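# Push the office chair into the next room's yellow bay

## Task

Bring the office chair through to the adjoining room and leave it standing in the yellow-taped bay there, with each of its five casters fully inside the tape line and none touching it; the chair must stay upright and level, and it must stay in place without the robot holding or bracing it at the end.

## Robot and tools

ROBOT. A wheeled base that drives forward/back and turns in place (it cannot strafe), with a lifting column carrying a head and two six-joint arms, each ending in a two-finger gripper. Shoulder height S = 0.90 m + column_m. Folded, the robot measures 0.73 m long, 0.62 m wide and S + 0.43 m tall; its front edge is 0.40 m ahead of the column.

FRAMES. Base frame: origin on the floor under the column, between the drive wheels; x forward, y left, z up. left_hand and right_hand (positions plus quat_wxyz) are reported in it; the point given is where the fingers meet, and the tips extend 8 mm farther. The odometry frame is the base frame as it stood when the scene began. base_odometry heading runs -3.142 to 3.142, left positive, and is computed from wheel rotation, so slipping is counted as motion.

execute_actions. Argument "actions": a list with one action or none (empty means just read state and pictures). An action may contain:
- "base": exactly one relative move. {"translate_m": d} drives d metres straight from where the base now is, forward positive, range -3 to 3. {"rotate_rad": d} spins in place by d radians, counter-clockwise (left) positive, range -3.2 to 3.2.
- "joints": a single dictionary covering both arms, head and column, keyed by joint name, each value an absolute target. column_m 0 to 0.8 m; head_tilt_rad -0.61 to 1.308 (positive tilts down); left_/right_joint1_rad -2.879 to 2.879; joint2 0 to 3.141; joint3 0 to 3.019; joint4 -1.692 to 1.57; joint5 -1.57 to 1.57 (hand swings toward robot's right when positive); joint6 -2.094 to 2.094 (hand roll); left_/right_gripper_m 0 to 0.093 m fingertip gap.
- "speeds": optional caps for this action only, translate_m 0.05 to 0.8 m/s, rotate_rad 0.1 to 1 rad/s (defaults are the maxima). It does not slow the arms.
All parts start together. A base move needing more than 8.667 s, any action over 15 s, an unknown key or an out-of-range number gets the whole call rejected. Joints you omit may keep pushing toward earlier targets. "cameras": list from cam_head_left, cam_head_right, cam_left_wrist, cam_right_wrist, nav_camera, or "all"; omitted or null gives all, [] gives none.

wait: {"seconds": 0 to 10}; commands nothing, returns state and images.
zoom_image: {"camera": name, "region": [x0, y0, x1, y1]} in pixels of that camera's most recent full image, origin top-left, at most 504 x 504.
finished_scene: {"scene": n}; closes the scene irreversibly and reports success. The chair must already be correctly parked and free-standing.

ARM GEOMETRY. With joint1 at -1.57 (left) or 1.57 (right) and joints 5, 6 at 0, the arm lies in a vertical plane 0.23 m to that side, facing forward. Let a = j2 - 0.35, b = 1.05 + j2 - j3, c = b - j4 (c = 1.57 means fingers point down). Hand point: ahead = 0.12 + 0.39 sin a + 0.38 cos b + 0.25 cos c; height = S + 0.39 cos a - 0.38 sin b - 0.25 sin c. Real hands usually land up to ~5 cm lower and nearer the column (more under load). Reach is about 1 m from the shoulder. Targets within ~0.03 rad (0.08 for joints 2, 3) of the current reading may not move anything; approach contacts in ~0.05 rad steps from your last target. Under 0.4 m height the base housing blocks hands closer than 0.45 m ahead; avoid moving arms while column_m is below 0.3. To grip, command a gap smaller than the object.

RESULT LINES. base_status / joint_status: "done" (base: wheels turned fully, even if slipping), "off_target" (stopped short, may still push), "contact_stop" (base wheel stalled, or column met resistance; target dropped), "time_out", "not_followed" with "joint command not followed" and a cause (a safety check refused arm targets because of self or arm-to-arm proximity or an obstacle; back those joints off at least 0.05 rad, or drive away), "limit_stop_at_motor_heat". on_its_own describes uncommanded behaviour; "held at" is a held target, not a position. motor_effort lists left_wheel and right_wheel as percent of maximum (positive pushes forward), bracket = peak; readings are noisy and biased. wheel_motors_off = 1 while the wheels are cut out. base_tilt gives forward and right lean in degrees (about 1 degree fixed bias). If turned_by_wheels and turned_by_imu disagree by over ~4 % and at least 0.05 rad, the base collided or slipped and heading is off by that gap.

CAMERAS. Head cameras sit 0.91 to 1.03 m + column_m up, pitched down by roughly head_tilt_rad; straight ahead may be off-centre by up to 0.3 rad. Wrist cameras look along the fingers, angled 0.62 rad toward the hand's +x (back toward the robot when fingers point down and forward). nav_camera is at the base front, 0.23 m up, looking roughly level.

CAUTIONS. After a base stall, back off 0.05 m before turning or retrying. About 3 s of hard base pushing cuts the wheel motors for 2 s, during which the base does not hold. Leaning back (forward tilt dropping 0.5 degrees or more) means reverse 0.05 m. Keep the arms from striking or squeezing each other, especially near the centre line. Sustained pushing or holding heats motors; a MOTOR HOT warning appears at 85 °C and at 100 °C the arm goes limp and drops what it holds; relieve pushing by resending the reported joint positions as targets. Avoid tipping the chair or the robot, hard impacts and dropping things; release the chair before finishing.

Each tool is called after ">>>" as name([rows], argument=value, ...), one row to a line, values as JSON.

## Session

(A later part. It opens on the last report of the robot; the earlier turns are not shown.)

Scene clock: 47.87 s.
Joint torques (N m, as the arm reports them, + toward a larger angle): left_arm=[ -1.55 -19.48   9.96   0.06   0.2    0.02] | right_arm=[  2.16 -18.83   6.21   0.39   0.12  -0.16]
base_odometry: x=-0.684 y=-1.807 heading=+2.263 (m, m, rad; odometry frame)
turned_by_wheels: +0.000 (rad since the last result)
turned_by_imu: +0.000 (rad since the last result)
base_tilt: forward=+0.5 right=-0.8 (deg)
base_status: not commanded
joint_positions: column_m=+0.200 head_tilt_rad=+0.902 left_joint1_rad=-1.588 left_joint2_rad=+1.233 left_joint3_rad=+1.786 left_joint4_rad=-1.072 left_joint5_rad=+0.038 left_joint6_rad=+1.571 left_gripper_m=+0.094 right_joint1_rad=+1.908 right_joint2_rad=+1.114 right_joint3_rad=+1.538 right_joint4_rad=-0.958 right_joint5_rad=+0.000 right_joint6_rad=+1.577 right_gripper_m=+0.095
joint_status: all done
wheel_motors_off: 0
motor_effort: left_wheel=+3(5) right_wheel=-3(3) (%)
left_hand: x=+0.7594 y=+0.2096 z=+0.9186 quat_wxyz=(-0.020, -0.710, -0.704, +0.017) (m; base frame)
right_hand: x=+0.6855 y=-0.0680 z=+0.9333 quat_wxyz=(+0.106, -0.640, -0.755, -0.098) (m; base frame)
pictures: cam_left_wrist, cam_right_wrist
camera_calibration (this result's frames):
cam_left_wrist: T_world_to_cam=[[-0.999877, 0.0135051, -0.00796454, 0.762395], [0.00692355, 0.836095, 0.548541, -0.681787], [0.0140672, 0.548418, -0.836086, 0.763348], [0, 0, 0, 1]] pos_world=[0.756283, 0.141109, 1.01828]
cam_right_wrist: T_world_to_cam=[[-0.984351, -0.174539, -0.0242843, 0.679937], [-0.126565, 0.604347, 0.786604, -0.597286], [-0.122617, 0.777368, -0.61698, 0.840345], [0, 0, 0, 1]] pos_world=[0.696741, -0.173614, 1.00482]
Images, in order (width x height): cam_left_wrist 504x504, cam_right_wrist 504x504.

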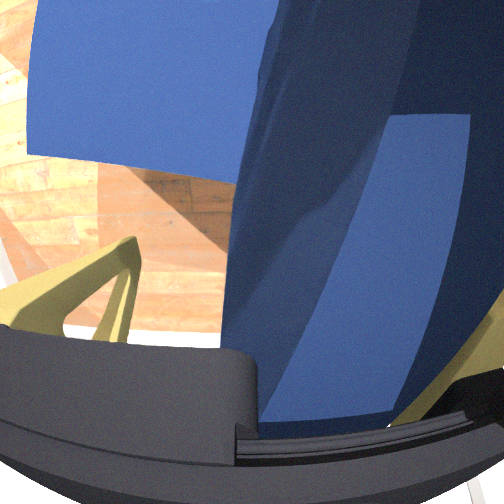

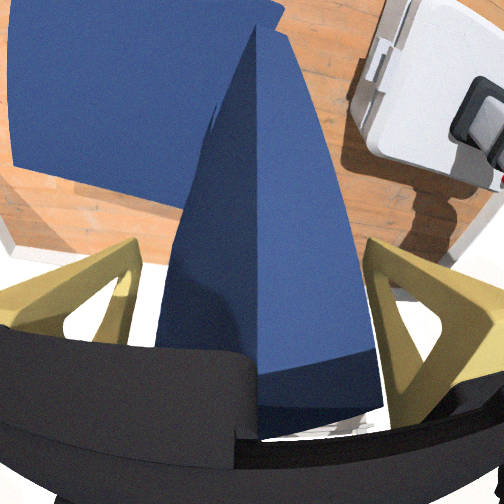

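Both straddle. Grip.

>>> execute_actions([
  {"joints":{"left_gripper_m":0.01,"right_gripper_m":0.01,"head_tilt_rad":0.55}},
], cameras=["cam_head_left","nav_camera"])

Scene clock: 49.47 s.
Joint torques (N m, as the arm reports them, + toward a larger angle): left_arm=[ -1.78 -18.42  11.58   0.44   0.34  -0.95] | right_arm=[  3.18 -18.68   7.22  -0.01   0.    -1.05]
base_odometry: x=-0.684 y=-1.807 heading=+2.263 (m, m, rad; odometry frame)
turned_by_wheels: +0.000 (rad since the last result)
turned_by_imu: +0.000 (rad since the last result)
base_tilt: forward=+0.5 right=-0.9 (deg)
base_status: not commanded
joint_positions: column_m=+0.200 head_tilt_rad=+0.568 left_joint1_rad=-1.588 left_joint2_rad=+1.222 left_joint3_rad=+1.768 left_joint4_rad=-1.083 left_joint5_rad=+0.035 left_joint6_rad=+1.687 left_gripper_m=+0.041 right_joint1_rad=+1.894 right_joint2_rad=+1.112 right_joint3_rad=+1.527 right_joint4_rad=-0.947 right_joint5_rad=+0.003 right_joint6_rad=+1.651 right_gripper_m=+0.045
joint_status: left_gripper_m off_target (ended at +0.041, target +0.010); right_gripper_m off_target (ended at +0.045, target +0.010); the others done
wheel_motors_off: 0
motor_effort: left_wheel=+2(16) right_wheel=+0(4) (%)
left_hand: x=+0.7509 y=+0.2100 z=+0.9194 quat_wxyz=(-0.014, -0.749, -0.662, +0.022) (m; base frame)
right_hand: x=+0.6843 y=-0.0747 z=+0.9291 quat_wxyz=(+0.104, -0.670, -0.729, -0.090) (m; base frame)
pictures: cam_head_left, nav_camera
camera_calibration (this result's frames):
cam_head_left: T_world_to_cam=[[0.0593592, -0.998195, 0.00917223, 0.0431813], [-0.59138, -0.0425668, -0.805269, 0.989186], [0.804206, 0.0423758, -0.592839, 0.595778], [0, 0, 0, 1]] pos_world=[0.103293, 0.0599632, 1.14937]
Images, in order (width x height): cam_head_left 896x504, nav_camera 896x504.

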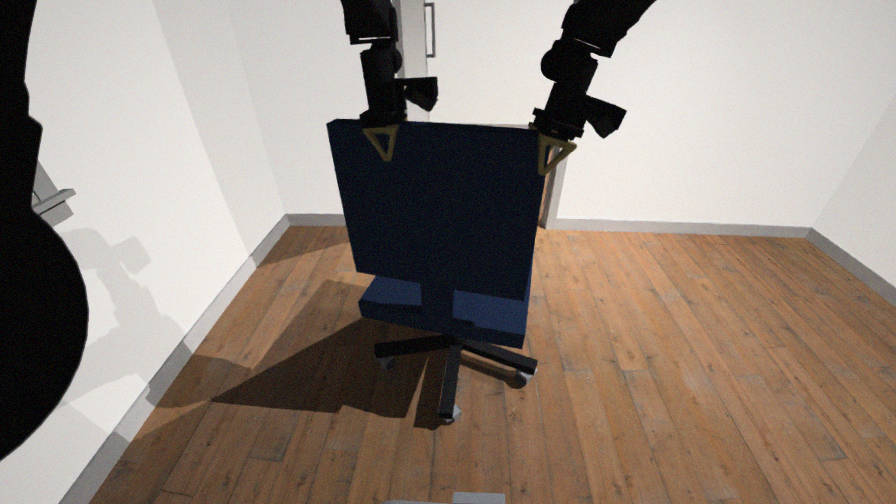

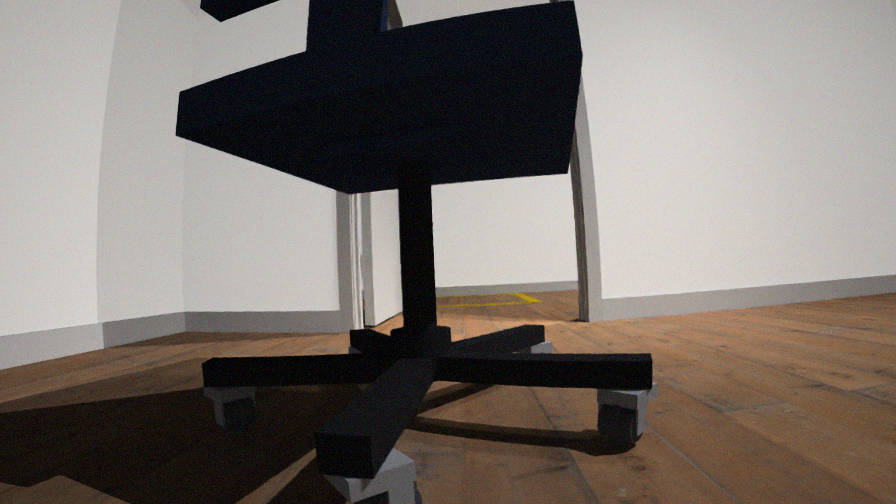

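>>> execute_actions([
  {"base":{"rotate_rad":-0.04},"speeds":{"rotate_rad":0.15}},
], cameras=[])

>>> execute_actions([
  {"base":{"translate_m":0.6},"speeds":{"translate_m":0.15}},
], cameras=["cam_head_left","cam_head_right","nav_camera"])

Scene clock: 54.53 s.
Joint torques (N m, as the arm reports them, + toward a larger angle): left_arm=[ -2.57 -18.31  11.86   0.93   0.61  -0.96] | right_arm=[  3.23 -18.86   6.88  -1.45   0.16  -1.49]
base_odometry: x=-0.684 y=-1.807 heading=+2.223 (m, m, rad; odometry frame)
turned_by_wheels: -0.039 (rad since the last result)
turned_by_imu: -0.038 (rad since the last result)
base_tilt: forward=+0.4 right=-0.9 (deg)
base_status: done
joint_positions: column_m=+0.200 head_tilt_rad=+0.568 left_joint1_rad=-1.575 left_joint2_rad=+1.220 left_joint3_rad=+1.764 left_joint4_rad=-1.097 left_joint5_rad=+0.029 left_joint6_rad=+1.688 left_gripper_m=+0.040 right_joint1_rad=+1.893 right_joint2_rad=+1.112 right_joint3_rad=+1.532 right_joint4_rad=-0.906 right_joint5_rad=-0.001 right_joint6_rad=+1.686 right_gripper_m=+0.043
joint_status: not commanded
wheel_motors_off: 0
motor_effort: left_wheel=+4(48) right_wheel=-3(27) (%)
left_hand: x=+0.7466 y=+0.2173 z=+0.9196 quat_wxyz=(-0.003, -0.748, -0.664, +0.022) (m; base frame)
right_hand: x=+0.6965 y=-0.0728 z=+0.9308 quat_wxyz=(+0.093, -0.685, -0.714, -0.107) (m; base frame)
pictures: none
No camera images: the call's "cameras" was empty. Leave "cameras" out to get every camera's image.

Scene clock: 59.23 s.
Joint torques (N m, as the arm reports them, + toward a larger angle): left_arm=[ -2.56 -17.57  12.44   0.68   0.48  -1.06] | right_arm=[  3.15 -18.79   6.78  -0.76   0.1   -1.47]
base_odometry: x=-1.049 y=-1.330 heading=+2.223 (m, m, rad; odometry frame)
turned_by_wheels: +0.000 (rad since the last result)
turned_by_imu: +0.000 (rad since the last result)
base_tilt: forward=+0.5 right=-0.9 (deg)
base_status: done
joint_positions: column_m=+0.200 head_tilt_rad=+0.567 left_joint1_rad=-1.577 left_joint2_rad=+1.216 left_joint3_rad=+1.758 left_joint4_rad=-1.091 left_joint5_rad=+0.032 left_joint6_rad=+1.699 left_gripper_m=+0.040 right_joint1_rad=+1.893 right_joint2_rad=+1.112 right_joint3_rad=+1.533 right_joint4_rad=-0.925 right_joint5_rad=+0.001 right_joint6_rad=+1.685 right_gripper_m=+0.043
joint_status: not commanded
wheel_motors_off: 0
motor_effort: left_wheel=-2(56) right_wheel=+2(30) (%)
left_hand: x=+0.7458 y=+0.2162 z=+0.9196 quat_wxyz=(-0.005, -0.752, -0.659, +0.022) (m; base frame)
right_hand: x=+0.6925 y=-0.0737 z=+0.9313 quat_wxyz=(+0.098, -0.684, -0.716, -0.100) (m; base frame)
pictures: cam_head_left, cam_head_right, nav_camera
camera_calibration (this result's frames):
cam_head_left: T_world_to_cam=[[0.0593546, -0.998195, 0.00920184, 0.0431464], [-0.590978, -0.0425668, -0.805564, 0.989516], [0.804501, 0.0423758, -0.592437, 0.595288], [0, 0, 0, 1]] pos_world=[0.103311, 0.0599632, 1.14939]
cam_head_right: T_world_to_cam=[[0.0402653, -0.99918, -0.00426378, -0.0702313], [-0.569793, -0.0194559, -0.821558, 1.00572], [0.820801, 0.0355097, -0.570109, 0.563135], [0, 0, 0, 1]] pos_world=[0.11366, -0.0706032, 1.14701]
Images, in order (width x height): cam_head_left 896x504, cam_head_right 896x504, nav_camera 896x504.

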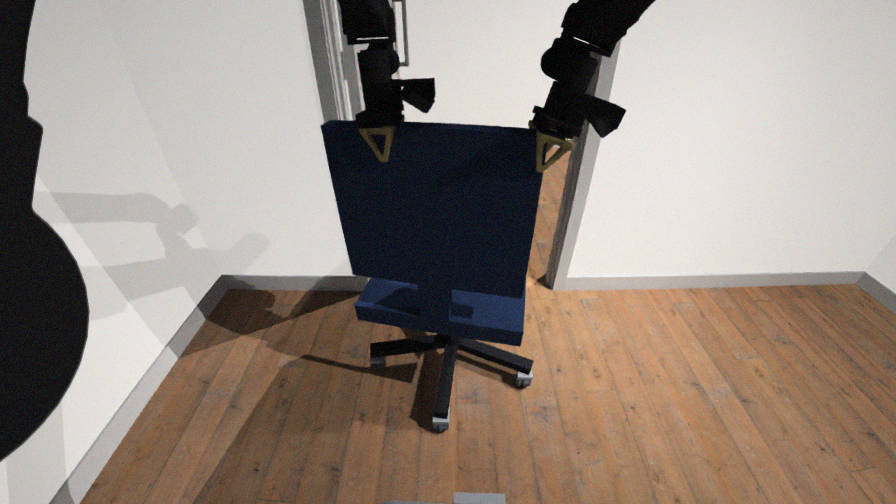

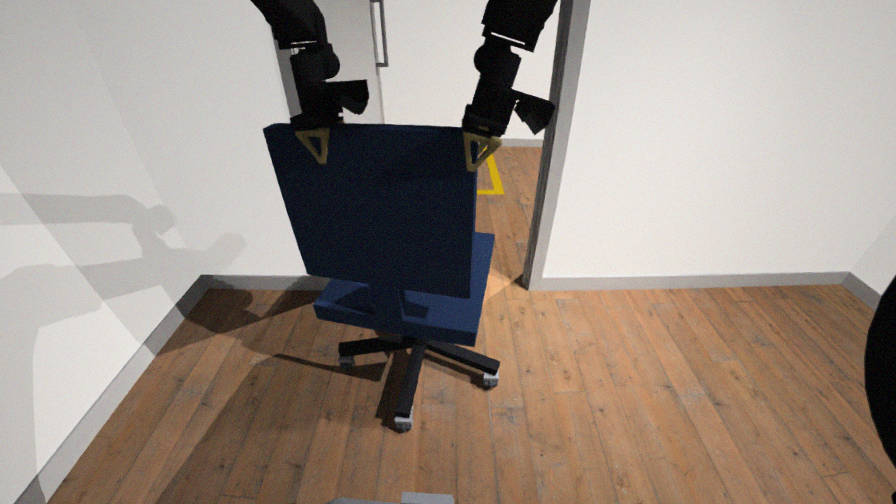

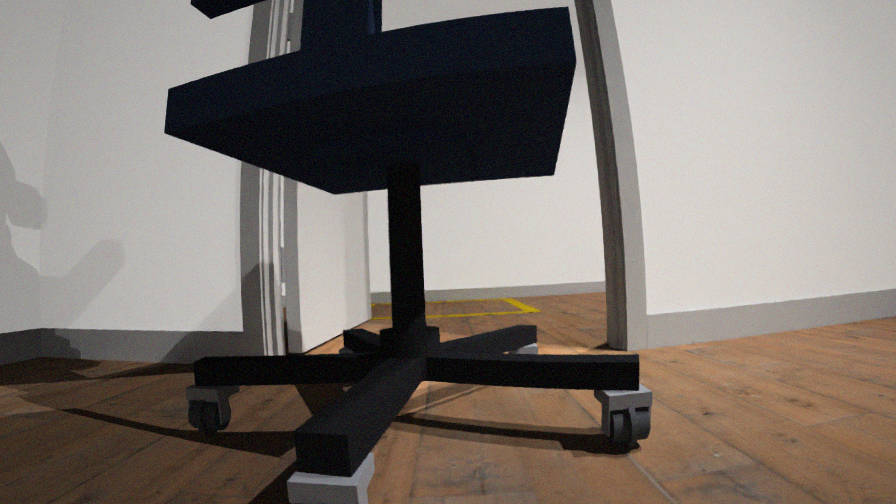

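>>> execute_actions([
  {"base":{"rotate_rad":-0.04},"speeds":{"rotate_rad":0.15}},
], cameras=[])

>>> execute_actions([
  {"base":{"translate_m":0.55},"speeds":{"translate_m":0.15}},
], cameras=["cam_head_left","cam_head_right","nav_camera"])

Scene clock: 62.23 s.
Joint torques (N m, as the arm reports them, + toward a larger angle): left_arm=[ -2.98 -17.63  12.89   0.76   0.52  -1.02] | right_arm=[  3.29 -18.87   6.69  -1.51   0.3   -1.6 ]
base_odometry: x=-1.049 y=-1.330 heading=+2.184 (m, m, rad; odometry frame)
turned_by_wheels: -0.039 (rad since the last result)
turned_by_imu: -0.037 (rad since the last result)
base_tilt: forward=+0.5 right=-0.9 (deg)
base_status: done
joint_positions: column_m=+0.200 head_tilt_rad=+0.567 left_joint1_rad=-1.570 left_joint2_rad=+1.214 left_joint3_rad=+1.754 left_joint4_rad=-1.092 left_joint5_rad=+0.031 left_joint6_rad=+1.693 left_gripper_m=+0.040 right_joint1_rad=+1.892 right_joint2_rad=+1.113 right_joint3_rad=+1.534 right_joint4_rad=-0.905 right_joint5_rad=-0.005 right_joint6_rad=+1.695 right_gripper_m=+0.043
joint_status: not commanded
wheel_motors_off: 0
motor_effort: left_wheel=-1(59) right_wheel=-3(47) (%)
left_hand: x=+0.7441 y=+0.2196 z=+0.9195 quat_wxyz=(-0.002, -0.749, -0.663, +0.021) (m; base frame)
right_hand: x=+0.6981 y=-0.0726 z=+0.9315 quat_wxyz=(+0.094, -0.689, -0.711, -0.109) (m; base frame)
pictures: none
No camera images: the call's "cameras" was empty. Leave "cameras" out to get every camera's image.

Scene clock: 66.60 s.
Joint torques (N m, as the arm reports them, + toward a larger angle): left_arm=[ -0.96 -18.18  11.87   0.48   0.67  -1.12] | right_arm=[  4.17 -18.35   6.67  -0.1   -0.32  -1.49]
base_odometry: x=-1.365 y=-0.880 heading=+2.184 (m, m, rad; odometry frame)
turned_by_wheels: -0.001 (rad since the last result)
turned_by_imu: +0.000 (rad since the last result)
base_tilt: forward=+0.5 right=-0.9 (deg)
base_status: done
joint_positions: column_m=+0.200 head_tilt_rad=+0.567 left_joint1_rad=-1.594 left_joint2_rad=+1.220 left_joint3_rad=+1.763 left_joint4_rad=-1.085 left_joint5_rad=+0.028 left_joint6_rad=+1.707 left_gripper_m=+0.040 right_joint1_rad=+1.880 right_joint2_rad=+1.106 right_joint3_rad=+1.534 right_joint4_rad=-0.944 right_joint5_rad=+0.012 right_joint6_rad=+1.687 right_gripper_m=+0.042
joint_status: not commanded
wheel_motors_off: 0
motor_effort: left_wheel=+0(44) right_wheel=+1(34) (%)
left_hand: x=+0.7490 y=+0.2080 z=+0.9195 quat_wxyz=(-0.013, -0.757, -0.653, +0.023) (m; base frame)
right_hand: x=+0.6913 y=-0.0832 z=+0.9327 quat_wxyz=(+0.092, -0.688, -0.714, -0.088) (m; base frame)
pictures: cam_head_left, cam_head_right, nav_camera
camera_calibration (this result's frames):
cam_head_left: T_world_to_cam=[[0.0593534, -0.998195, 0.00920917, 0.0431377], [-0.590878, -0.0425668, -0.805637, 0.989597], [0.804574, 0.0423758, -0.592338, 0.595166], [0, 0, 0, 1]] pos_world=[0.103316, 0.0599632, 1.1494]
cam_head_right: T_world_to_cam=[[0.0402658, -0.99918, -0.00425881, -0.0702372], [-0.569692, -0.0194559, -0.821628, 1.0058], [0.820872, 0.0355097, -0.570008, 0.563011], [0, 0, 0, 1]] pos_world=[0.113665, -0.0706032, 1.14702]
Images, in order (width x height): cam_head_left 896x504, cam_head_right 896x504, nav_camera 896x504.

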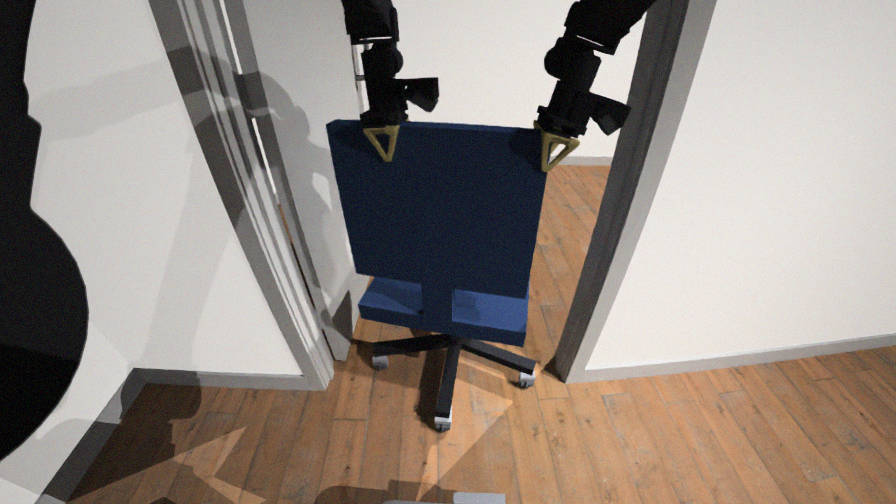

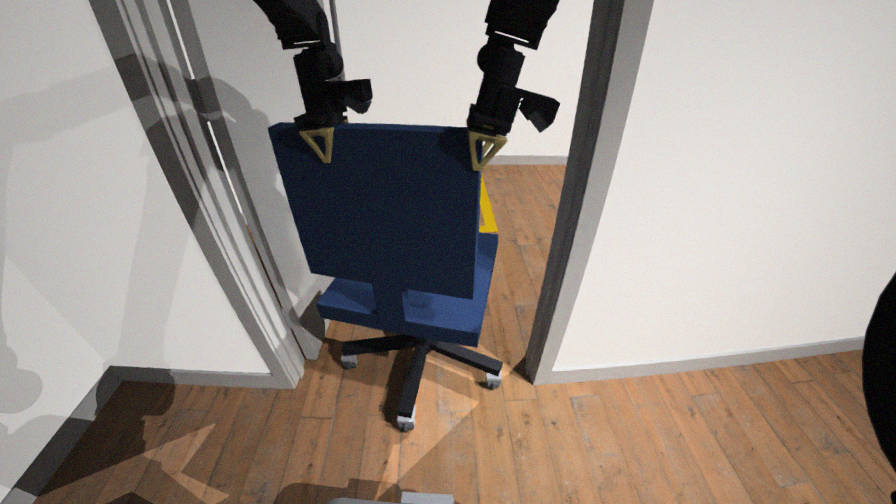

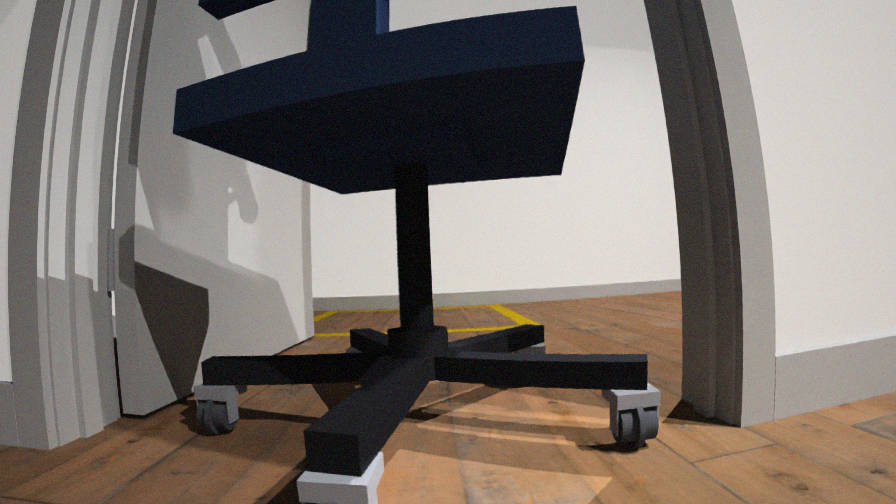

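>>> execute_actions([
  {"base":{"translate_m":0.75},"speeds":{"translate_m":0.15}},
], cameras=["cam_head_left","cam_head_right","nav_camera"])

Scene clock: 74.53 s.
Joint torques (N m, as the arm reports them, + toward a larger angle): left_arm=[ -1.12 -18.27  11.75   0.61   0.55  -1.11] | right_arm=[  4.15 -18.32   6.69  -0.04  -0.33  -1.5 ]
base_odometry: x=-1.797 y=-0.267 heading=+2.183 (m, m, rad; odometry frame)
turned_by_wheels: -0.001 (rad since the last result)
turned_by_imu: +0.001 (rad since the last result)
base_tilt: forward=+0.5 right=-0.9 (deg)
base_status: done
joint_positions: column_m=+0.200 head_tilt_rad=+0.567 left_joint1_rad=-1.594 left_joint2_rad=+1.220 left_joint3_rad=+1.765 left_joint4_rad=-1.085 left_joint5_rad=+0.031 left_joint6_rad=+1.707 left_gripper_m=+0.040 right_joint1_rad=+1.879 right_joint2_rad=+1.106 right_joint3_rad=+1.534 right_joint4_rad=-0.945 right_joint5_rad=+0.012 right_joint6_rad=+1.688 right_gripper_m=+0.042
joint_status: not commanded
wheel_motors_off: 0
motor_effort: left_wheel=-1(35) right_wheel=+1(32) (%)
left_hand: x=+0.7495 y=+0.2076 z=+0.9197 quat_wxyz=(-0.014, -0.757, -0.653, +0.023) (m; base frame)
right_hand: x=+0.6909 y=-0.0835 z=+0.9326 quat_wxyz=(+0.093, -0.688, -0.714, -0.087) (m; base frame)
pictures: cam_head_left, cam_head_right, nav_camera
camera_calibration (this result's frames):
cam_head_left: T_world_to_cam=[[0.0593529, -0.998195, 0.00921255, 0.0431337], [-0.590832, -0.0425668, -0.805671, 0.989635], [0.804608, 0.0423758, -0.592292, 0.59511], [0, 0, 0, 1]] pos_world=[0.103318, 0.0599632, 1.1494]
cam_head_right: T_world_to_cam=[[0.040266, -0.99918, -0.00425652, -0.0702399], [-0.569645, -0.0194559, -0.821661, 1.00584], [0.820904, 0.0355097, -0.569961, 0.562954], [0, 0, 0, 1]] pos_world=[0.113667, -0.0706032, 1.14702]
Images, in order (width x height): cam_head_left 896x504, cam_head_right 896x504, nav_camera 896x504.

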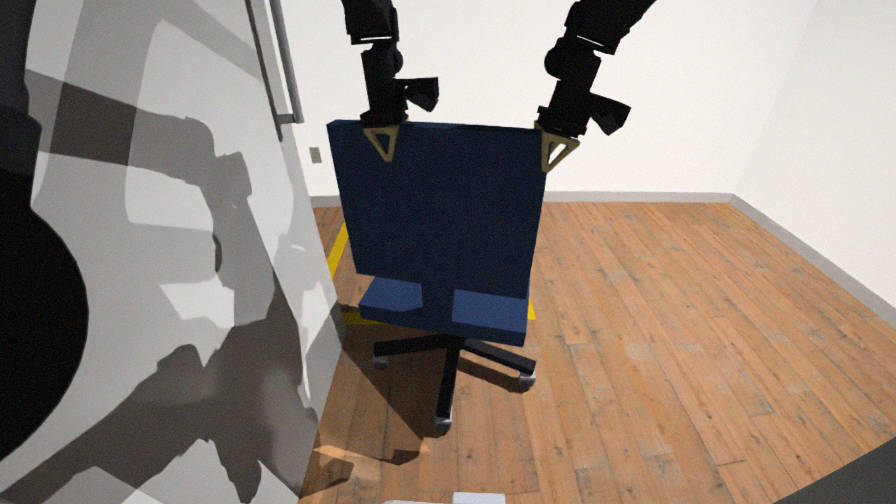

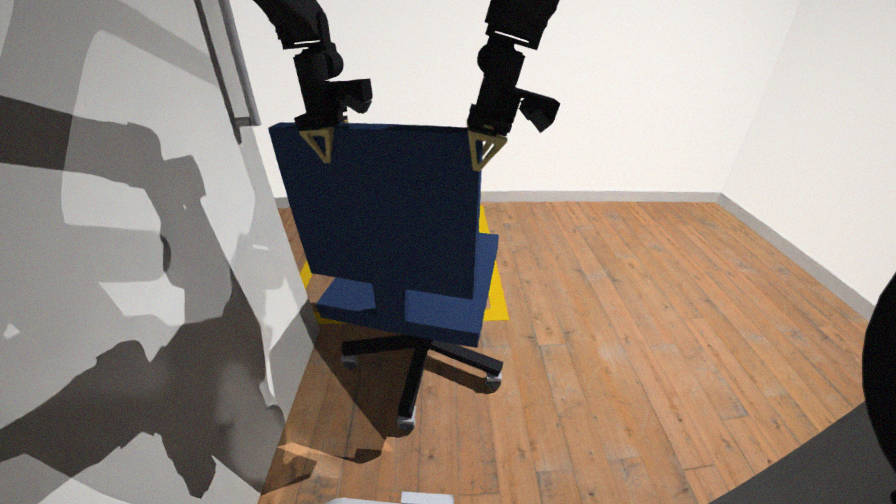

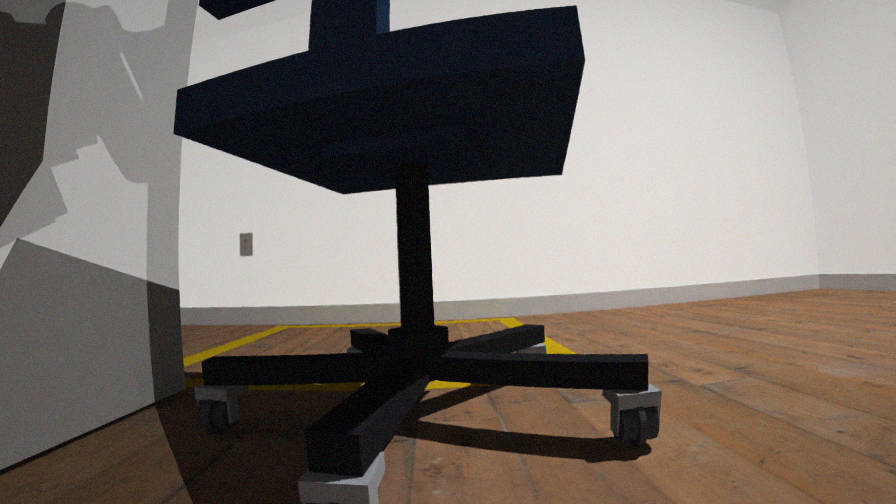

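>>> execute_actions([
  {"base":{"translate_m":0.3},"speeds":{"translate_m":0.15}},
], cameras=[])

>>> execute_actions([
  {"base":{"rotate_rad":0.14},"speeds":{"rotate_rad":0.15}},
], cameras=[])

>>> execute_actions([
  {"base":{"translate_m":0.33},"joints":{"head_tilt_rad":0.85},"speeds":{"translate_m":0.15}},
], cameras=["cam_head_left","cam_head_right","nav_camera"])

Scene clock: 82.00 s.
Joint torques (N m, as the arm reports them, + toward a larger angle): left_arm=[ -1.33 -18.27  11.66   0.57   0.49  -1.12] | right_arm=[  4.19 -18.33   6.65  -0.03  -0.33  -1.5 ]
base_odometry: x=-1.969 y=-0.021 heading=+2.182 (m, m, rad; odometry frame)
turned_by_wheels: -0.001 (rad since the last result)
turned_by_imu: +0.000 (rad since the last result)
base_tilt: forward=+0.5 right=-0.9 (deg)
base_status: done
joint_positions: column_m=+0.200 head_tilt_rad=+0.567 left_joint1_rad=-1.594 left_joint2_rad=+1.221 left_joint3_rad=+1.767 left_joint4_rad=-1.086 left_joint5_rad=+0.032 left_joint6_rad=+1.707 left_gripper_m=+0.040 right_joint1_rad=+1.879 right_joint2_rad=+1.106 right_joint3_rad=+1.534 right_joint4_rad=-0.947 right_joint5_rad=+0.013 right_joint6_rad=+1.688 right_gripper_m=+0.042
joint_status: not commanded
wheel_motors_off: 0
motor_effort: left_wheel=+2(35) right_wheel=+1(32) (%)
left_hand: x=+0.7498 y=+0.2074 z=+0.9198 quat_wxyz=(-0.014, -0.757, -0.653, +0.024) (m; base frame)
right_hand: x=+0.6907 y=-0.0838 z=+0.9325 quat_wxyz=(+0.093, -0.688, -0.714, -0.087) (m; base frame)
pictures: none
No camera images: the call's "cameras" was empty. Leave "cameras" out to get every camera's image.

Scene clock: 83.50 s.
Joint torques (N m, as the arm reports them, + toward a larger angle): left_arm=[ -0.97 -18.81  10.68   0.46   0.27  -1.12] | right_arm=[  4.63 -18.04   6.7   -0.23  -0.24  -1.52]
base_odometry: x=-1.969 y=-0.021 heading=+2.322 (m, m, rad; odometry frame)
turned_by_wheels: +0.139 (rad since the last result)
turned_by_imu: +0.135 (rad since the last result)
base_tilt: forward=+0.5 right=-0.9 (deg)
base_status: done
joint_positions: column_m=+0.200 head_tilt_rad=+0.567 left_joint1_rad=-1.596 left_joint2_rad=+1.227 left_joint3_rad=+1.777 left_joint4_rad=-1.081 left_joint5_rad=+0.037 left_joint6_rad=+1.707 left_gripper_m=+0.040 right_joint1_rad=+1.872 right_joint2_rad=+1.101 right_joint3_rad=+1.534 right_joint4_rad=-0.940 right_joint5_rad=+0.010 right_joint6_rad=+1.689 right_gripper_m=+0.042
joint_status: not commanded
wheel_motors_off: 0
motor_effort: left_wheel=+2(55) right_wheel=-1(42) (%)
left_hand: x=+0.7544 y=+0.2055 z=+0.9196 quat_wxyz=(-0.020, -0.758, -0.652, +0.022) (m; base frame)
right_hand: x=+0.6935 y=-0.0866 z=+0.9347 quat_wxyz=(+0.088, -0.690, -0.712, -0.090) (m; base frame)
pictures: none
No camera images: the call's "cameras" was empty. Leave "cameras" out to get every camera's image.

Scene clock: 86.40 s.
Joint torques (N m, as the arm reports them, + toward a larger angle): left_arm=[ -2.25 -18.29  11.82   0.85   0.48  -1.07] | right_arm=[  3.83 -18.03   6.86  -0.69  -0.03  -1.32]
base_odometry: x=-2.194 y=+0.220 heading=+2.323 (m, m, rad; odometry frame)
turned_by_wheels: +0.001 (rad since the last result)
turned_by_imu: +0.002 (rad since the last result)
base_tilt: forward=+0.5 right=-0.9 (deg)
base_status: done
joint_positions: column_m=+0.200 head_tilt_rad=+0.851 left_joint1_rad=-1.580 left_joint2_rad=+1.219 left_joint3_rad=+1.764 left_joint4_rad=-1.098 left_joint5_rad=+0.032 left_joint6_rad=+1.700 left_gripper_m=+0.040 right_joint1_rad=+1.883 right_joint2_rad=+1.102 right_joint3_rad=+1.532 right_joint4_rad=-0.927 right_joint5_rad=+0.005 right_joint6_rad=+1.672 right_gripper_m=+0.042
joint_status: all done
wheel_motors_off: 0
motor_effort: left_wheel=+1(52) right_wheel=+0(37) (%)
left_hand: x=+0.7463 y=+0.2145 z=+0.9199 quat_wxyz=(-0.005, -0.752, -0.658, +0.024) (m; base frame)
right_hand: x=+0.6946 y=-0.0803 z=+0.9352 quat_wxyz=(+0.090, -0.682, -0.719, -0.100) (m; base frame)
pictures: cam_head_left, cam_head_right, nav_camera
camera_calibration (this result's frames):
cam_head_left: T_world_to_cam=[[0.0595557, -0.998195, -0.00779467, 0.0632954], [-0.79299, -0.0425668, -0.607746, 0.764989], [0.606317, 0.0423758, -0.794093, 0.844375], [0, 0, 0, 1]] pos_world=[0.0909005, 0.0599632, 1.13593]
cam_head_right: T_world_to_cam=[[0.0374584, -0.99918, -0.0153733, -0.0569143], [-0.777134, -0.0194559, -0.629034, 0.787743], [0.628219, 0.0355097, -0.777226, 0.818419], [0, 0, 0, 1]] pos_world=[0.100167, -0.0706032, 1.13074]
Images, in order (width x height): cam_head_left 896x504, cam_head_right 896x504, nav_camera 896x504.

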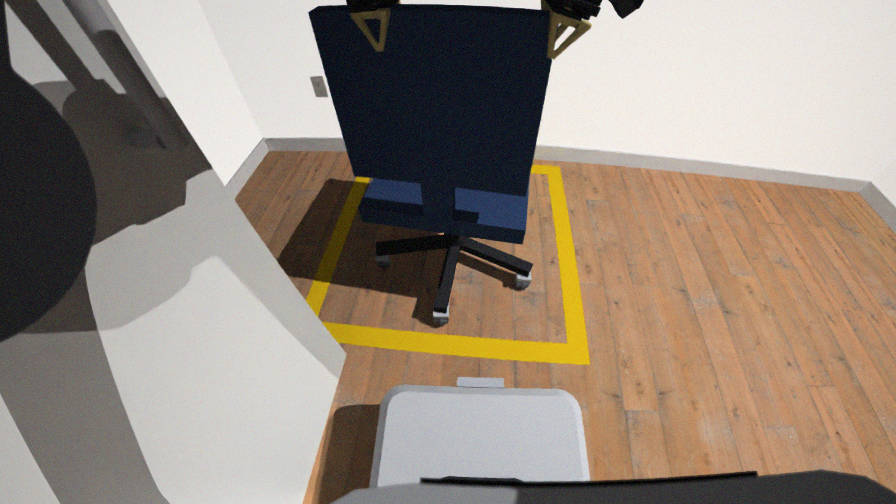

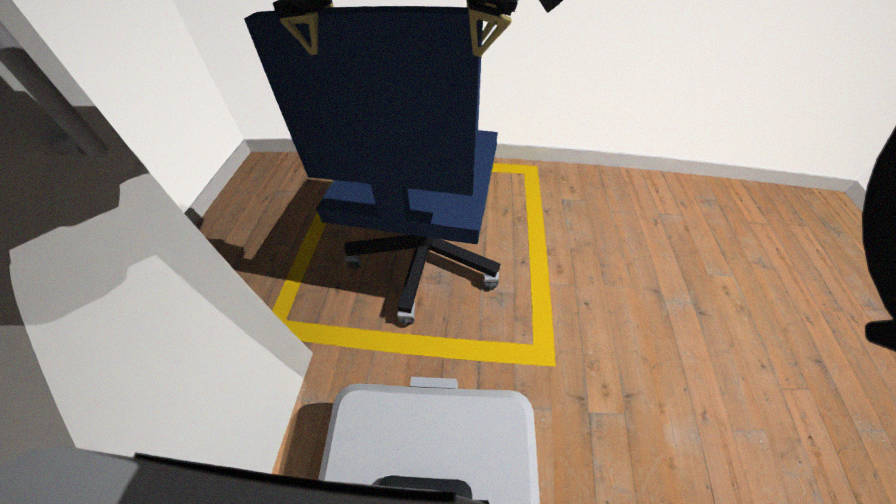

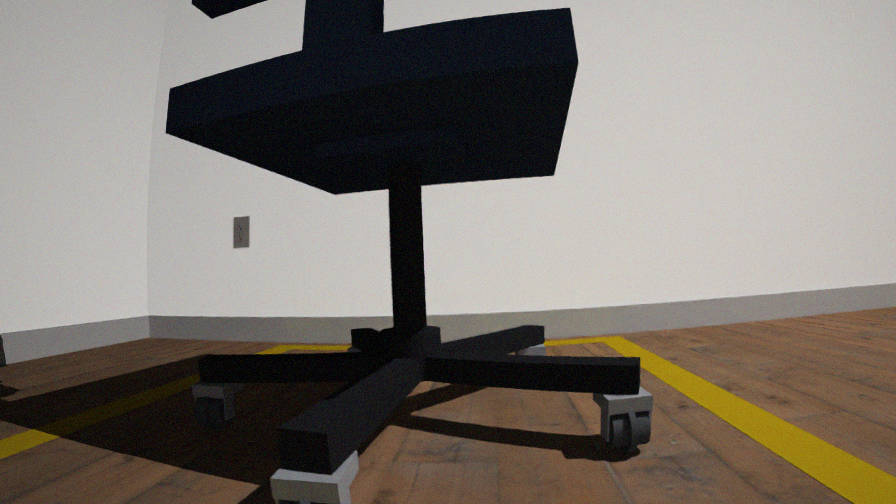

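>>> execute_actions([
  {"base":{"translate_m":0.02},"joints":{"left_gripper_m":0.093,"right_gripper_m":0.093}},
], cameras=[])

>>> execute_actions([
  {"joints":{"column_m":0.4}},
], cameras=["cam_head_left","cam_left_wrist","cam_right_wrist","nav_camera"])

Scene clock: 88.83 s.
Joint torques (N m, as the arm reports them, + toward a larger angle): left_arm=[ -2.14 -18.77  11.01   0.39   0.27  -0.03] | right_arm=[  3.33 -17.7    6.79  -0.04   0.05  -0.19]
base_odometry: x=-2.208 y=+0.235 heading=+2.323 (m, m, rad; odometry frame)
turned_by_wheels: +0.000 (rad since the last result)
turned_by_imu: +0.000 (rad since the last result)
base_tilt: forward=+0.5 right=-0.8 (deg)
base_status: done
joint_positions: column_m=+0.200 head_tilt_rad=+0.852 left_joint1_rad=-1.580 left_joint2_rad=+1.225 left_joint3_rad=+1.773 left_joint4_rad=-1.080 left_joint5_rad=+0.037 left_joint6_rad=+1.578 left_gripper_m=+0.093 right_joint1_rad=+1.890 right_joint2_rad=+1.102 right_joint3_rad=+1.532 right_joint4_rad=-0.945 right_joint5_rad=+0.002 right_joint6_rad=+1.579 right_gripper_m=+0.093
joint_status: all done
wheel_motors_off: 0
motor_effort: left_wheel=+1(40) right_wheel=+0(31) (%)
left_hand: x=+0.7536 y=+0.2137 z=+0.9193 quat_wxyz=(-0.013, -0.711, -0.703, +0.019) (m; base frame)
right_hand: x=+0.6897 y=-0.0773 z=+0.9361 quat_wxyz=(+0.094, -0.646, -0.751, -0.100) (m; base frame)
pictures: none
No camera images: the call's "cameras" was empty. Leave "cameras" out to get every camera's image.

Scene clock: 92.03 s.
Joint torques (N m, as the arm reports them, + toward a larger angle): left_arm=[ -2.24 -19.64  11.09   0.37   0.28  -0.04] | right_arm=[  3.39 -17.8    6.85  -0.04   0.05  -0.19]
base_odometry: x=-2.208 y=+0.235 heading=+2.323 (m, m, rad; odometry frame)
turned_by_wheels: +0.000 (rad since the last result)
turned_by_imu: +0.000 (rad since the last result)
base_tilt: forward=+0.5 right=-0.9 (deg)
base_status: not commanded
joint_positions: column_m=+0.400 head_tilt_rad=+0.852 left_joint1_rad=-1.580 left_joint2_rad=+1.234 left_joint3_rad=+1.773 left_joint4_rad=-1.080 left_joint5_rad=+0.037 left_joint6_rad=+1.578 left_gripper_m=+0.093 right_joint1_rad=+1.890 right_joint2_rad=+1.102 right_joint3_rad=+1.532 right_joint4_rad=-0.945 right_joint5_rad=+0.002 right_joint6_rad=+1.579 right_gripper_m=+0.093
joint_status: all done
wheel_motors_off: 0
motor_effort: left_wheel=+1(0) right_wheel=+0(1) (%)
left_hand: x=+0.7519 y=+0.2136 z=+1.1134 quat_wxyz=(-0.010, -0.711, -0.703, +0.022) (m; base frame)
right_hand: x=+0.6897 y=-0.0773 z=+1.1359 quat_wxyz=(+0.094, -0.645, -0.751, -0.100) (m; base frame)
pictures: cam_head_left, cam_left_wrist, cam_right_wrist, nav_camera
camera_calibration (this result's frames):
cam_head_left: T_world_to_cam=[[0.059551, -0.998195, -0.00783036, 0.0649026], [-0.793354, -0.0425668, -0.60727, 0.885785], [0.605841, 0.0423758, -0.794457, 1.00357], [0, 0, 0, 1]] pos_world=[0.0908704, 0.0599632, 1.33571]
cam_left_wrist: T_world_to_cam=[[-0.999773, 0.0163981, 0.0135713, 0.731685], [0.0211735, 0.831511, 0.555105, -0.809035], [-0.00218201, 0.555266, -0.83167, 0.929939], [0, 0, 0, 1]] pos_world=[0.750679, 0.14436, 1.21257]
cam_right_wrist: T_world_to_cam=[[-0.98645, -0.159139, -0.0398791, 0.707726], [-0.130953, 0.617344, 0.775717, -0.734144], [-0.0988277, 0.770429, -0.629819, 0.970692], [0, 0, 0, 1]] pos_world=[0.69793, -0.182003, 1.20907]
Images, in order (width x height): cam_head_left 896x504, cam_left_wrist 504x504, cam_right_wrist 504x504, nav_camera 896x504.

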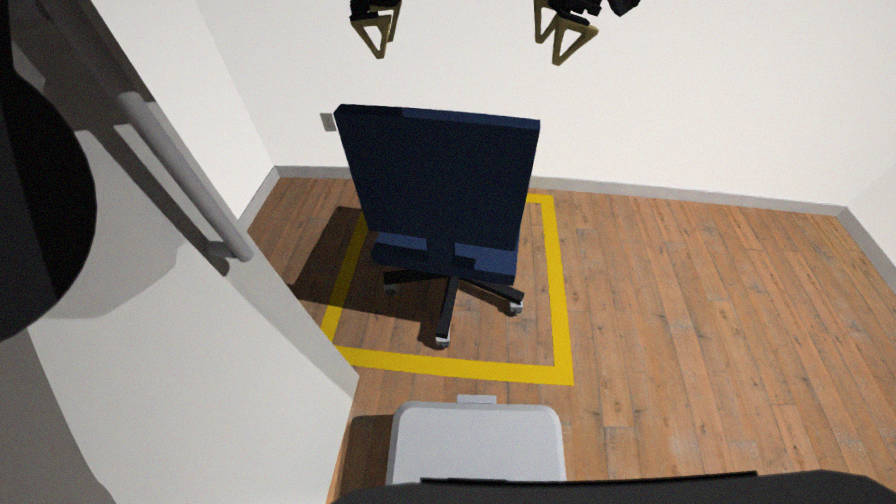

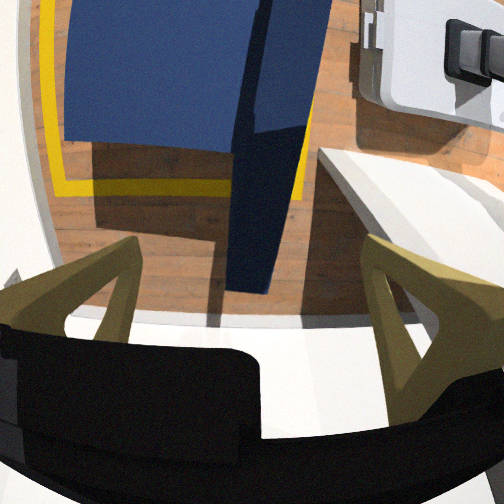

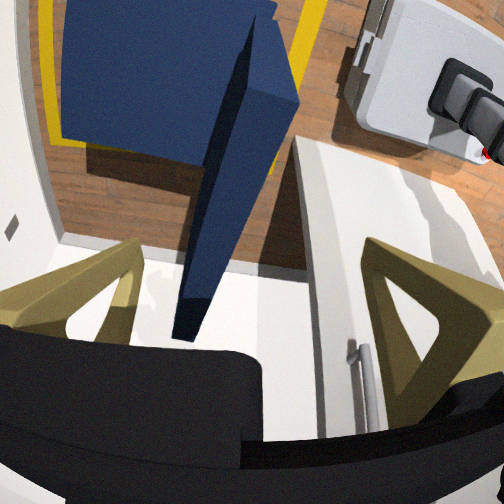

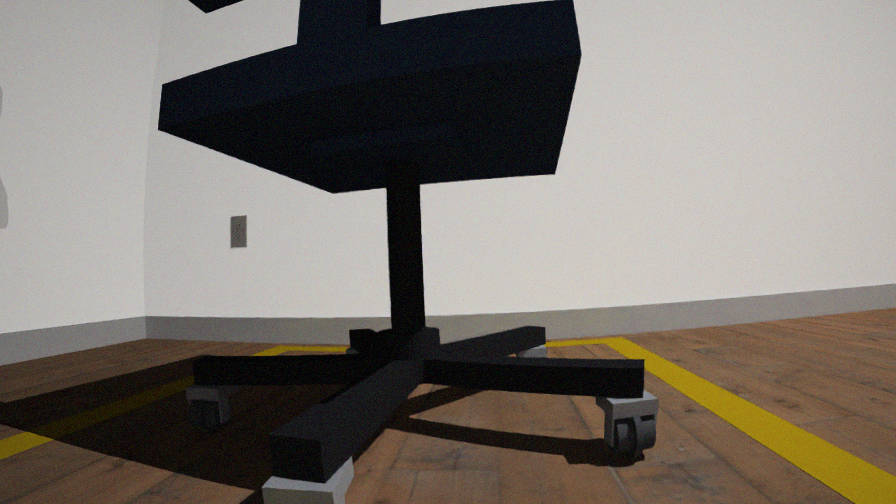

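>>> execute_actions([
  {"joints":{"column_m":0.2}},
], cameras=[])

>>> execute_actions([
  {"joints":{"left_gripper_m":0.01,"right_gripper_m":0.01}},
], cameras=[])

>>> execute_actions([
  {"base":{"translate_m":0.06},"speeds":{"translate_m":0.08}},
], cameras=[])

>>> execute_actions([
  {"joints":{"left_gripper_m":0.093,"right_gripper_m":0.093}},
], cameras=[])

>>> execute_actions([
  {"joints":{"column_m":0.4}},
], cameras=["cam_head_left","cam_left_wrist","nav_camera"])

Scene clock: 98.00 s.
Joint torques (N m, as the arm reports them, + toward a larger angle): left_arm=[ -2.31 -19.14  10.55   0.38   0.29  -0.01] | right_arm=[  3.35 -17.98   6.83  -0.06   0.05  -0.18]
base_odometry: x=-2.208 y=+0.235 heading=+2.323 (m, m, rad; odometry frame)
turned_by_wheels: +0.000 (rad since the last result)
turned_by_imu: +0.000 (rad since the last result)
base_tilt: forward=+0.6 right=-0.9 (deg)
base_status: not commanded
joint_positions: column_m=+0.200 head_tilt_rad=+0.852 left_joint1_rad=-1.580 left_joint2_rad=+1.230 left_joint3_rad=+1.779 left_joint4_rad=-1.080 left_joint5_rad=+0.036 left_joint6_rad=+1.575 left_gripper_m=+0.093 right_joint1_rad=+1.890 right_joint2_rad=+1.102 right_joint3_rad=+1.532 right_joint4_rad=-0.945 right_joint5_rad=+0.002 right_joint6_rad=+1.579 right_gripper_m=+0.093
joint_status: all done
wheel_motors_off: 0
motor_effort: left_wheel=+0(2) right_wheel=-1(1) (%)
left_hand: x=+0.7549 y=+0.2138 z=+0.9180 quat_wxyz=(-0.013, -0.710, -0.704, +0.018) (m; base frame)
right_hand: x=+0.6897 y=-0.0773 z=+0.9361 quat_wxyz=(+0.094, -0.645, -0.751, -0.100) (m; base frame)
pictures: none
No camera images: the call's "cameras" was empty. Leave "cameras" out to get every camera's image.

Scene clock: 98.70 s.
Joint torques (N m, as the arm reports them, + toward a larger angle): left_arm=[ -2.45 -18.34  11.79   0.4    0.83  -0.93] | right_arm=[  3.35 -17.99   7.05  -0.42  -0.09  -0.88]
base_odometry: x=-2.208 y=+0.235 heading=+2.323 (m, m, rad; odometry frame)
turned_by_wheels: +0.000 (rad since the last result)
turned_by_imu: +0.000 (rad since the last result)
base_tilt: forward=+0.5 right=-0.9 (deg)
base_status: not commanded
joint_positions: column_m=+0.200 head_tilt_rad=+0.852 left_joint1_rad=-1.577 left_joint2_rad=+1.220 left_joint3_rad=+1.765 left_joint4_rad=-1.084 left_joint5_rad=+0.024 left_joint6_rad=+1.684 left_gripper_m=+0.041 right_joint1_rad=+1.891 right_joint2_rad=+1.102 right_joint3_rad=+1.530 right_joint4_rad=-0.935 right_joint5_rad=+0.006 right_joint6_rad=+1.637 right_gripper_m=+0.043
joint_status: left_gripper_m off_target (ended at +0.041, target +0.010); right_gripper_m off_target (ended at +0.043, target +0.010)
wheel_motors_off: 0
motor_effort: left_wheel=+1(15) right_wheel=-7(12) (%)
left_hand: x=+0.7500 y=+0.2172 z=+0.9198 quat_wxyz=(-0.006, -0.747, -0.665, +0.016) (m; base frame)
right_hand: x=+0.6911 y=-0.0773 z=+0.9353 quat_wxyz=(+0.093, -0.667, -0.732, -0.099) (m; base frame)
pictures: none
No camera images: the call's "cameras" was empty. Leave "cameras" out to get every camera's image.

Scene clock: 99.97 s.
Joint torques (N m, as the arm reports them, + toward a larger angle): left_arm=[ -2.45 -18.04  11.92   0.64   0.78  -1.05] | right_arm=[  3.32 -17.89   7.05  -0.22  -0.07  -0.95]
base_odometry: x=-2.249 y=+0.279 heading=+2.323 (m, m, rad; odometry frame)
turned_by_wheels: +0.000 (rad since the last result)
turned_by_imu: +0.000 (rad since the last result)
base_tilt: forward=+0.5 right=-0.9 (deg)
base_status: done
joint_positions: column_m=+0.200 head_tilt_rad=+0.852 left_joint1_rad=-1.577 left_joint2_rad=+1.219 left_joint3_rad=+1.764 left_joint4_rad=-1.087 left_joint5_rad=+0.025 left_joint6_rad=+1.699 left_gripper_m=+0.040 right_joint1_rad=+1.891 right_joint2_rad=+1.102 right_joint3_rad=+1.530 right_joint4_rad=-0.940 right_joint5_rad=+0.005 right_joint6_rad=+1.642 right_gripper_m=+0.042
joint_status: not commanded
wheel_motors_off: 0
motor_effort: left_wheel=-1(35) right_wheel=-2(27) (%)
left_hand: x=+0.7489 y=+0.2170 z=+0.9199 quat_wxyz=(-0.005, -0.752, -0.659, +0.017) (m; base frame)
right_hand: x=+0.6900 y=-0.0774 z=+0.9353 quat_wxyz=(+0.095, -0.669, -0.731, -0.097) (m; base frame)
pictures: none
No camera images: the call's "cameras" was empty. Leave "cameras" out to get every camera's image.

Scene clock: 100.97 s.
Joint torques (N m, as the arm reports them, + toward a larger angle): left_arm=[ -2.38 -18.57  11.76   0.49   0.28  -0.01] | right_arm=[  3.26 -17.9    7.07  -0.23   0.05  -0.18]
base_odometry: x=-2.249 y=+0.279 heading=+2.323 (m, m, rad; odometry frame)
turned_by_wheels: +0.000 (rad since the last result)
turned_by_imu: +0.000 (rad since the last result)
base_tilt: forward=+0.4 right=-0.8 (deg)
base_status: not commanded
joint_positions: column_m=+0.200 head_tilt_rad=+0.852 left_joint1_rad=-1.578 left_joint2_rad=+1.222 left_joint3_rad=+1.766 left_joint4_rad=-1.084 left_joint5_rad=+0.037 left_joint6_rad=+1.578 left_gripper_m=+0.093 right_joint1_rad=+1.892 right_joint2_rad=+1.102 right_joint3_rad=+1.530 right_joint4_rad=-0.940 right_joint5_rad=+0.002 right_joint6_rad=+1.579 right_gripper_m=+0.093
joint_status: all done
wheel_motors_off: 0
motor_effort: left_wheel=-1(3) right_wheel=+0(1) (%)
left_hand: x=+0.7501 y=+0.2145 z=+0.9191 quat_wxyz=(-0.010, -0.711, -0.703, +0.021) (m; base frame)
right_hand: x=+0.6897 y=-0.0766 z=+0.9355 quat_wxyz=(+0.094, -0.645, -0.751, -0.101) (m; base frame)
pictures: none
No camera images: the call's "cameras" was empty. Leave "cameras" out to get every camera's image.

Scene clock: 104.17 s.
Joint torques (N m, as the arm reports them, + toward a larger angle): left_arm=[ -2.42 -19.73  11.67   0.48   0.27  -0.03] | right_arm=[  3.3  -17.8    7.03  -0.23   0.05  -0.19]
base_odometry: x=-2.249 y=+0.279 heading=+2.323 (m, m, rad; odometry frame)
turned_by_wheels: +0.000 (rad since the last result)
turned_by_imu: +0.000 (rad since the last result)
base_tilt: forward=+0.5 right=-0.9 (deg)
base_status: not commanded
joint_positions: column_m=+0.400 head_tilt_rad=+0.852 left_joint1_rad=-1.578 left_joint2_rad=+1.235 left_joint3_rad=+1.766 left_joint4_rad=-1.084 left_joint5_rad=+0.037 left_joint6_rad=+1.578 left_gripper_m=+0.093 right_joint1_rad=+1.892 right_joint2_rad=+1.102 right_joint3_rad=+1.530 right_joint4_rad=-0.940 right_joint5_rad=+0.002 right_joint6_rad=+1.579 right_gripper_m=+0.093
joint_status: all done
wheel_motors_off: 0
motor_effort: left_wheel=-1(0) right_wheel=-2(1) (%)
left_hand: x=+0.7475 y=+0.2144 z=+1.1103 quat_wxyz=(-0.005, -0.710, -0.703, +0.026) (m; base frame)
right_hand: x=+0.6897 y=-0.0766 z=+1.1354 quat_wxyz=(+0.094, -0.645, -0.751, -0.101) (m; base frame)
pictures: cam_head_left, cam_left_wrist, nav_camera
camera_calibration (this result's frames):
cam_head_left: T_world_to_cam=[[0.059549, -0.998195, -0.00784578, 0.0649241], [-0.793511, -0.0425668, -0.607065, 0.885508], [0.605635, 0.0423758, -0.794614, 1.0038], [0, 0, 0, 1]] pos_world=[0.0908574, 0.0599632, 1.3357]
cam_left_wrist: T_world_to_cam=[[-0.999534, 0.0156996, 0.0261774, 0.713311], [0.0276086, 0.830764, 0.55594, -0.813444], [-0.0130192, 0.556403, -0.83081, 0.933852], [0, 0, 0, 1]] pos_world=[0.747595, 0.144982, 1.20941]
Images, in order (width x height): cam_head_left 896x504, cam_left_wrist 504x504, nav_camera 896x504.

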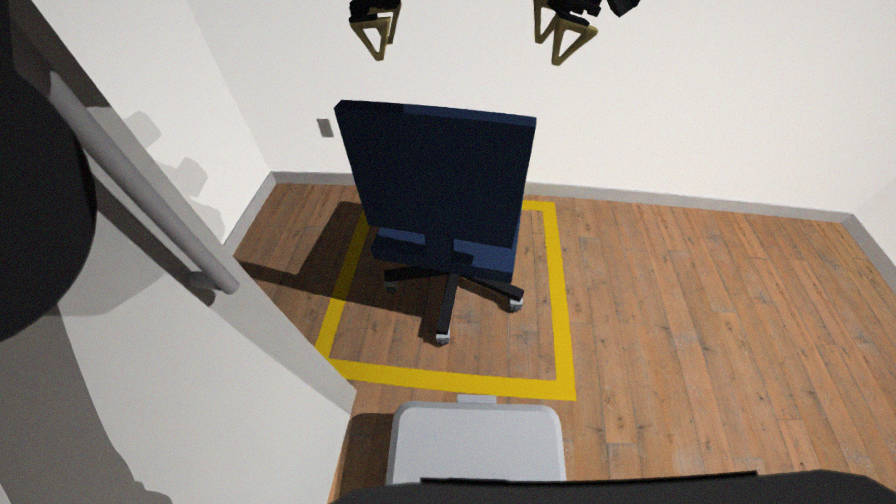

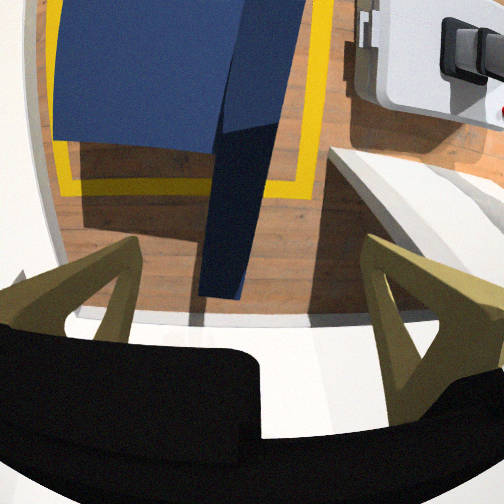

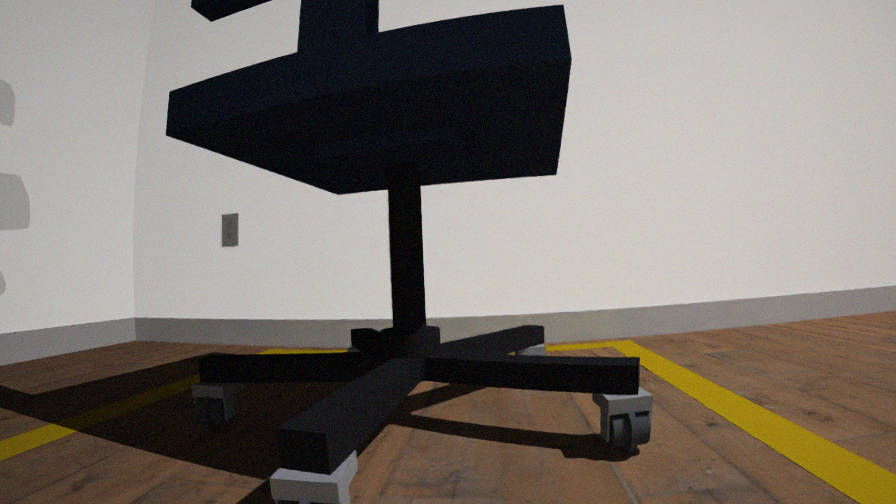

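>>> finished_scene(scene=1)

The scene is finished: the task was done.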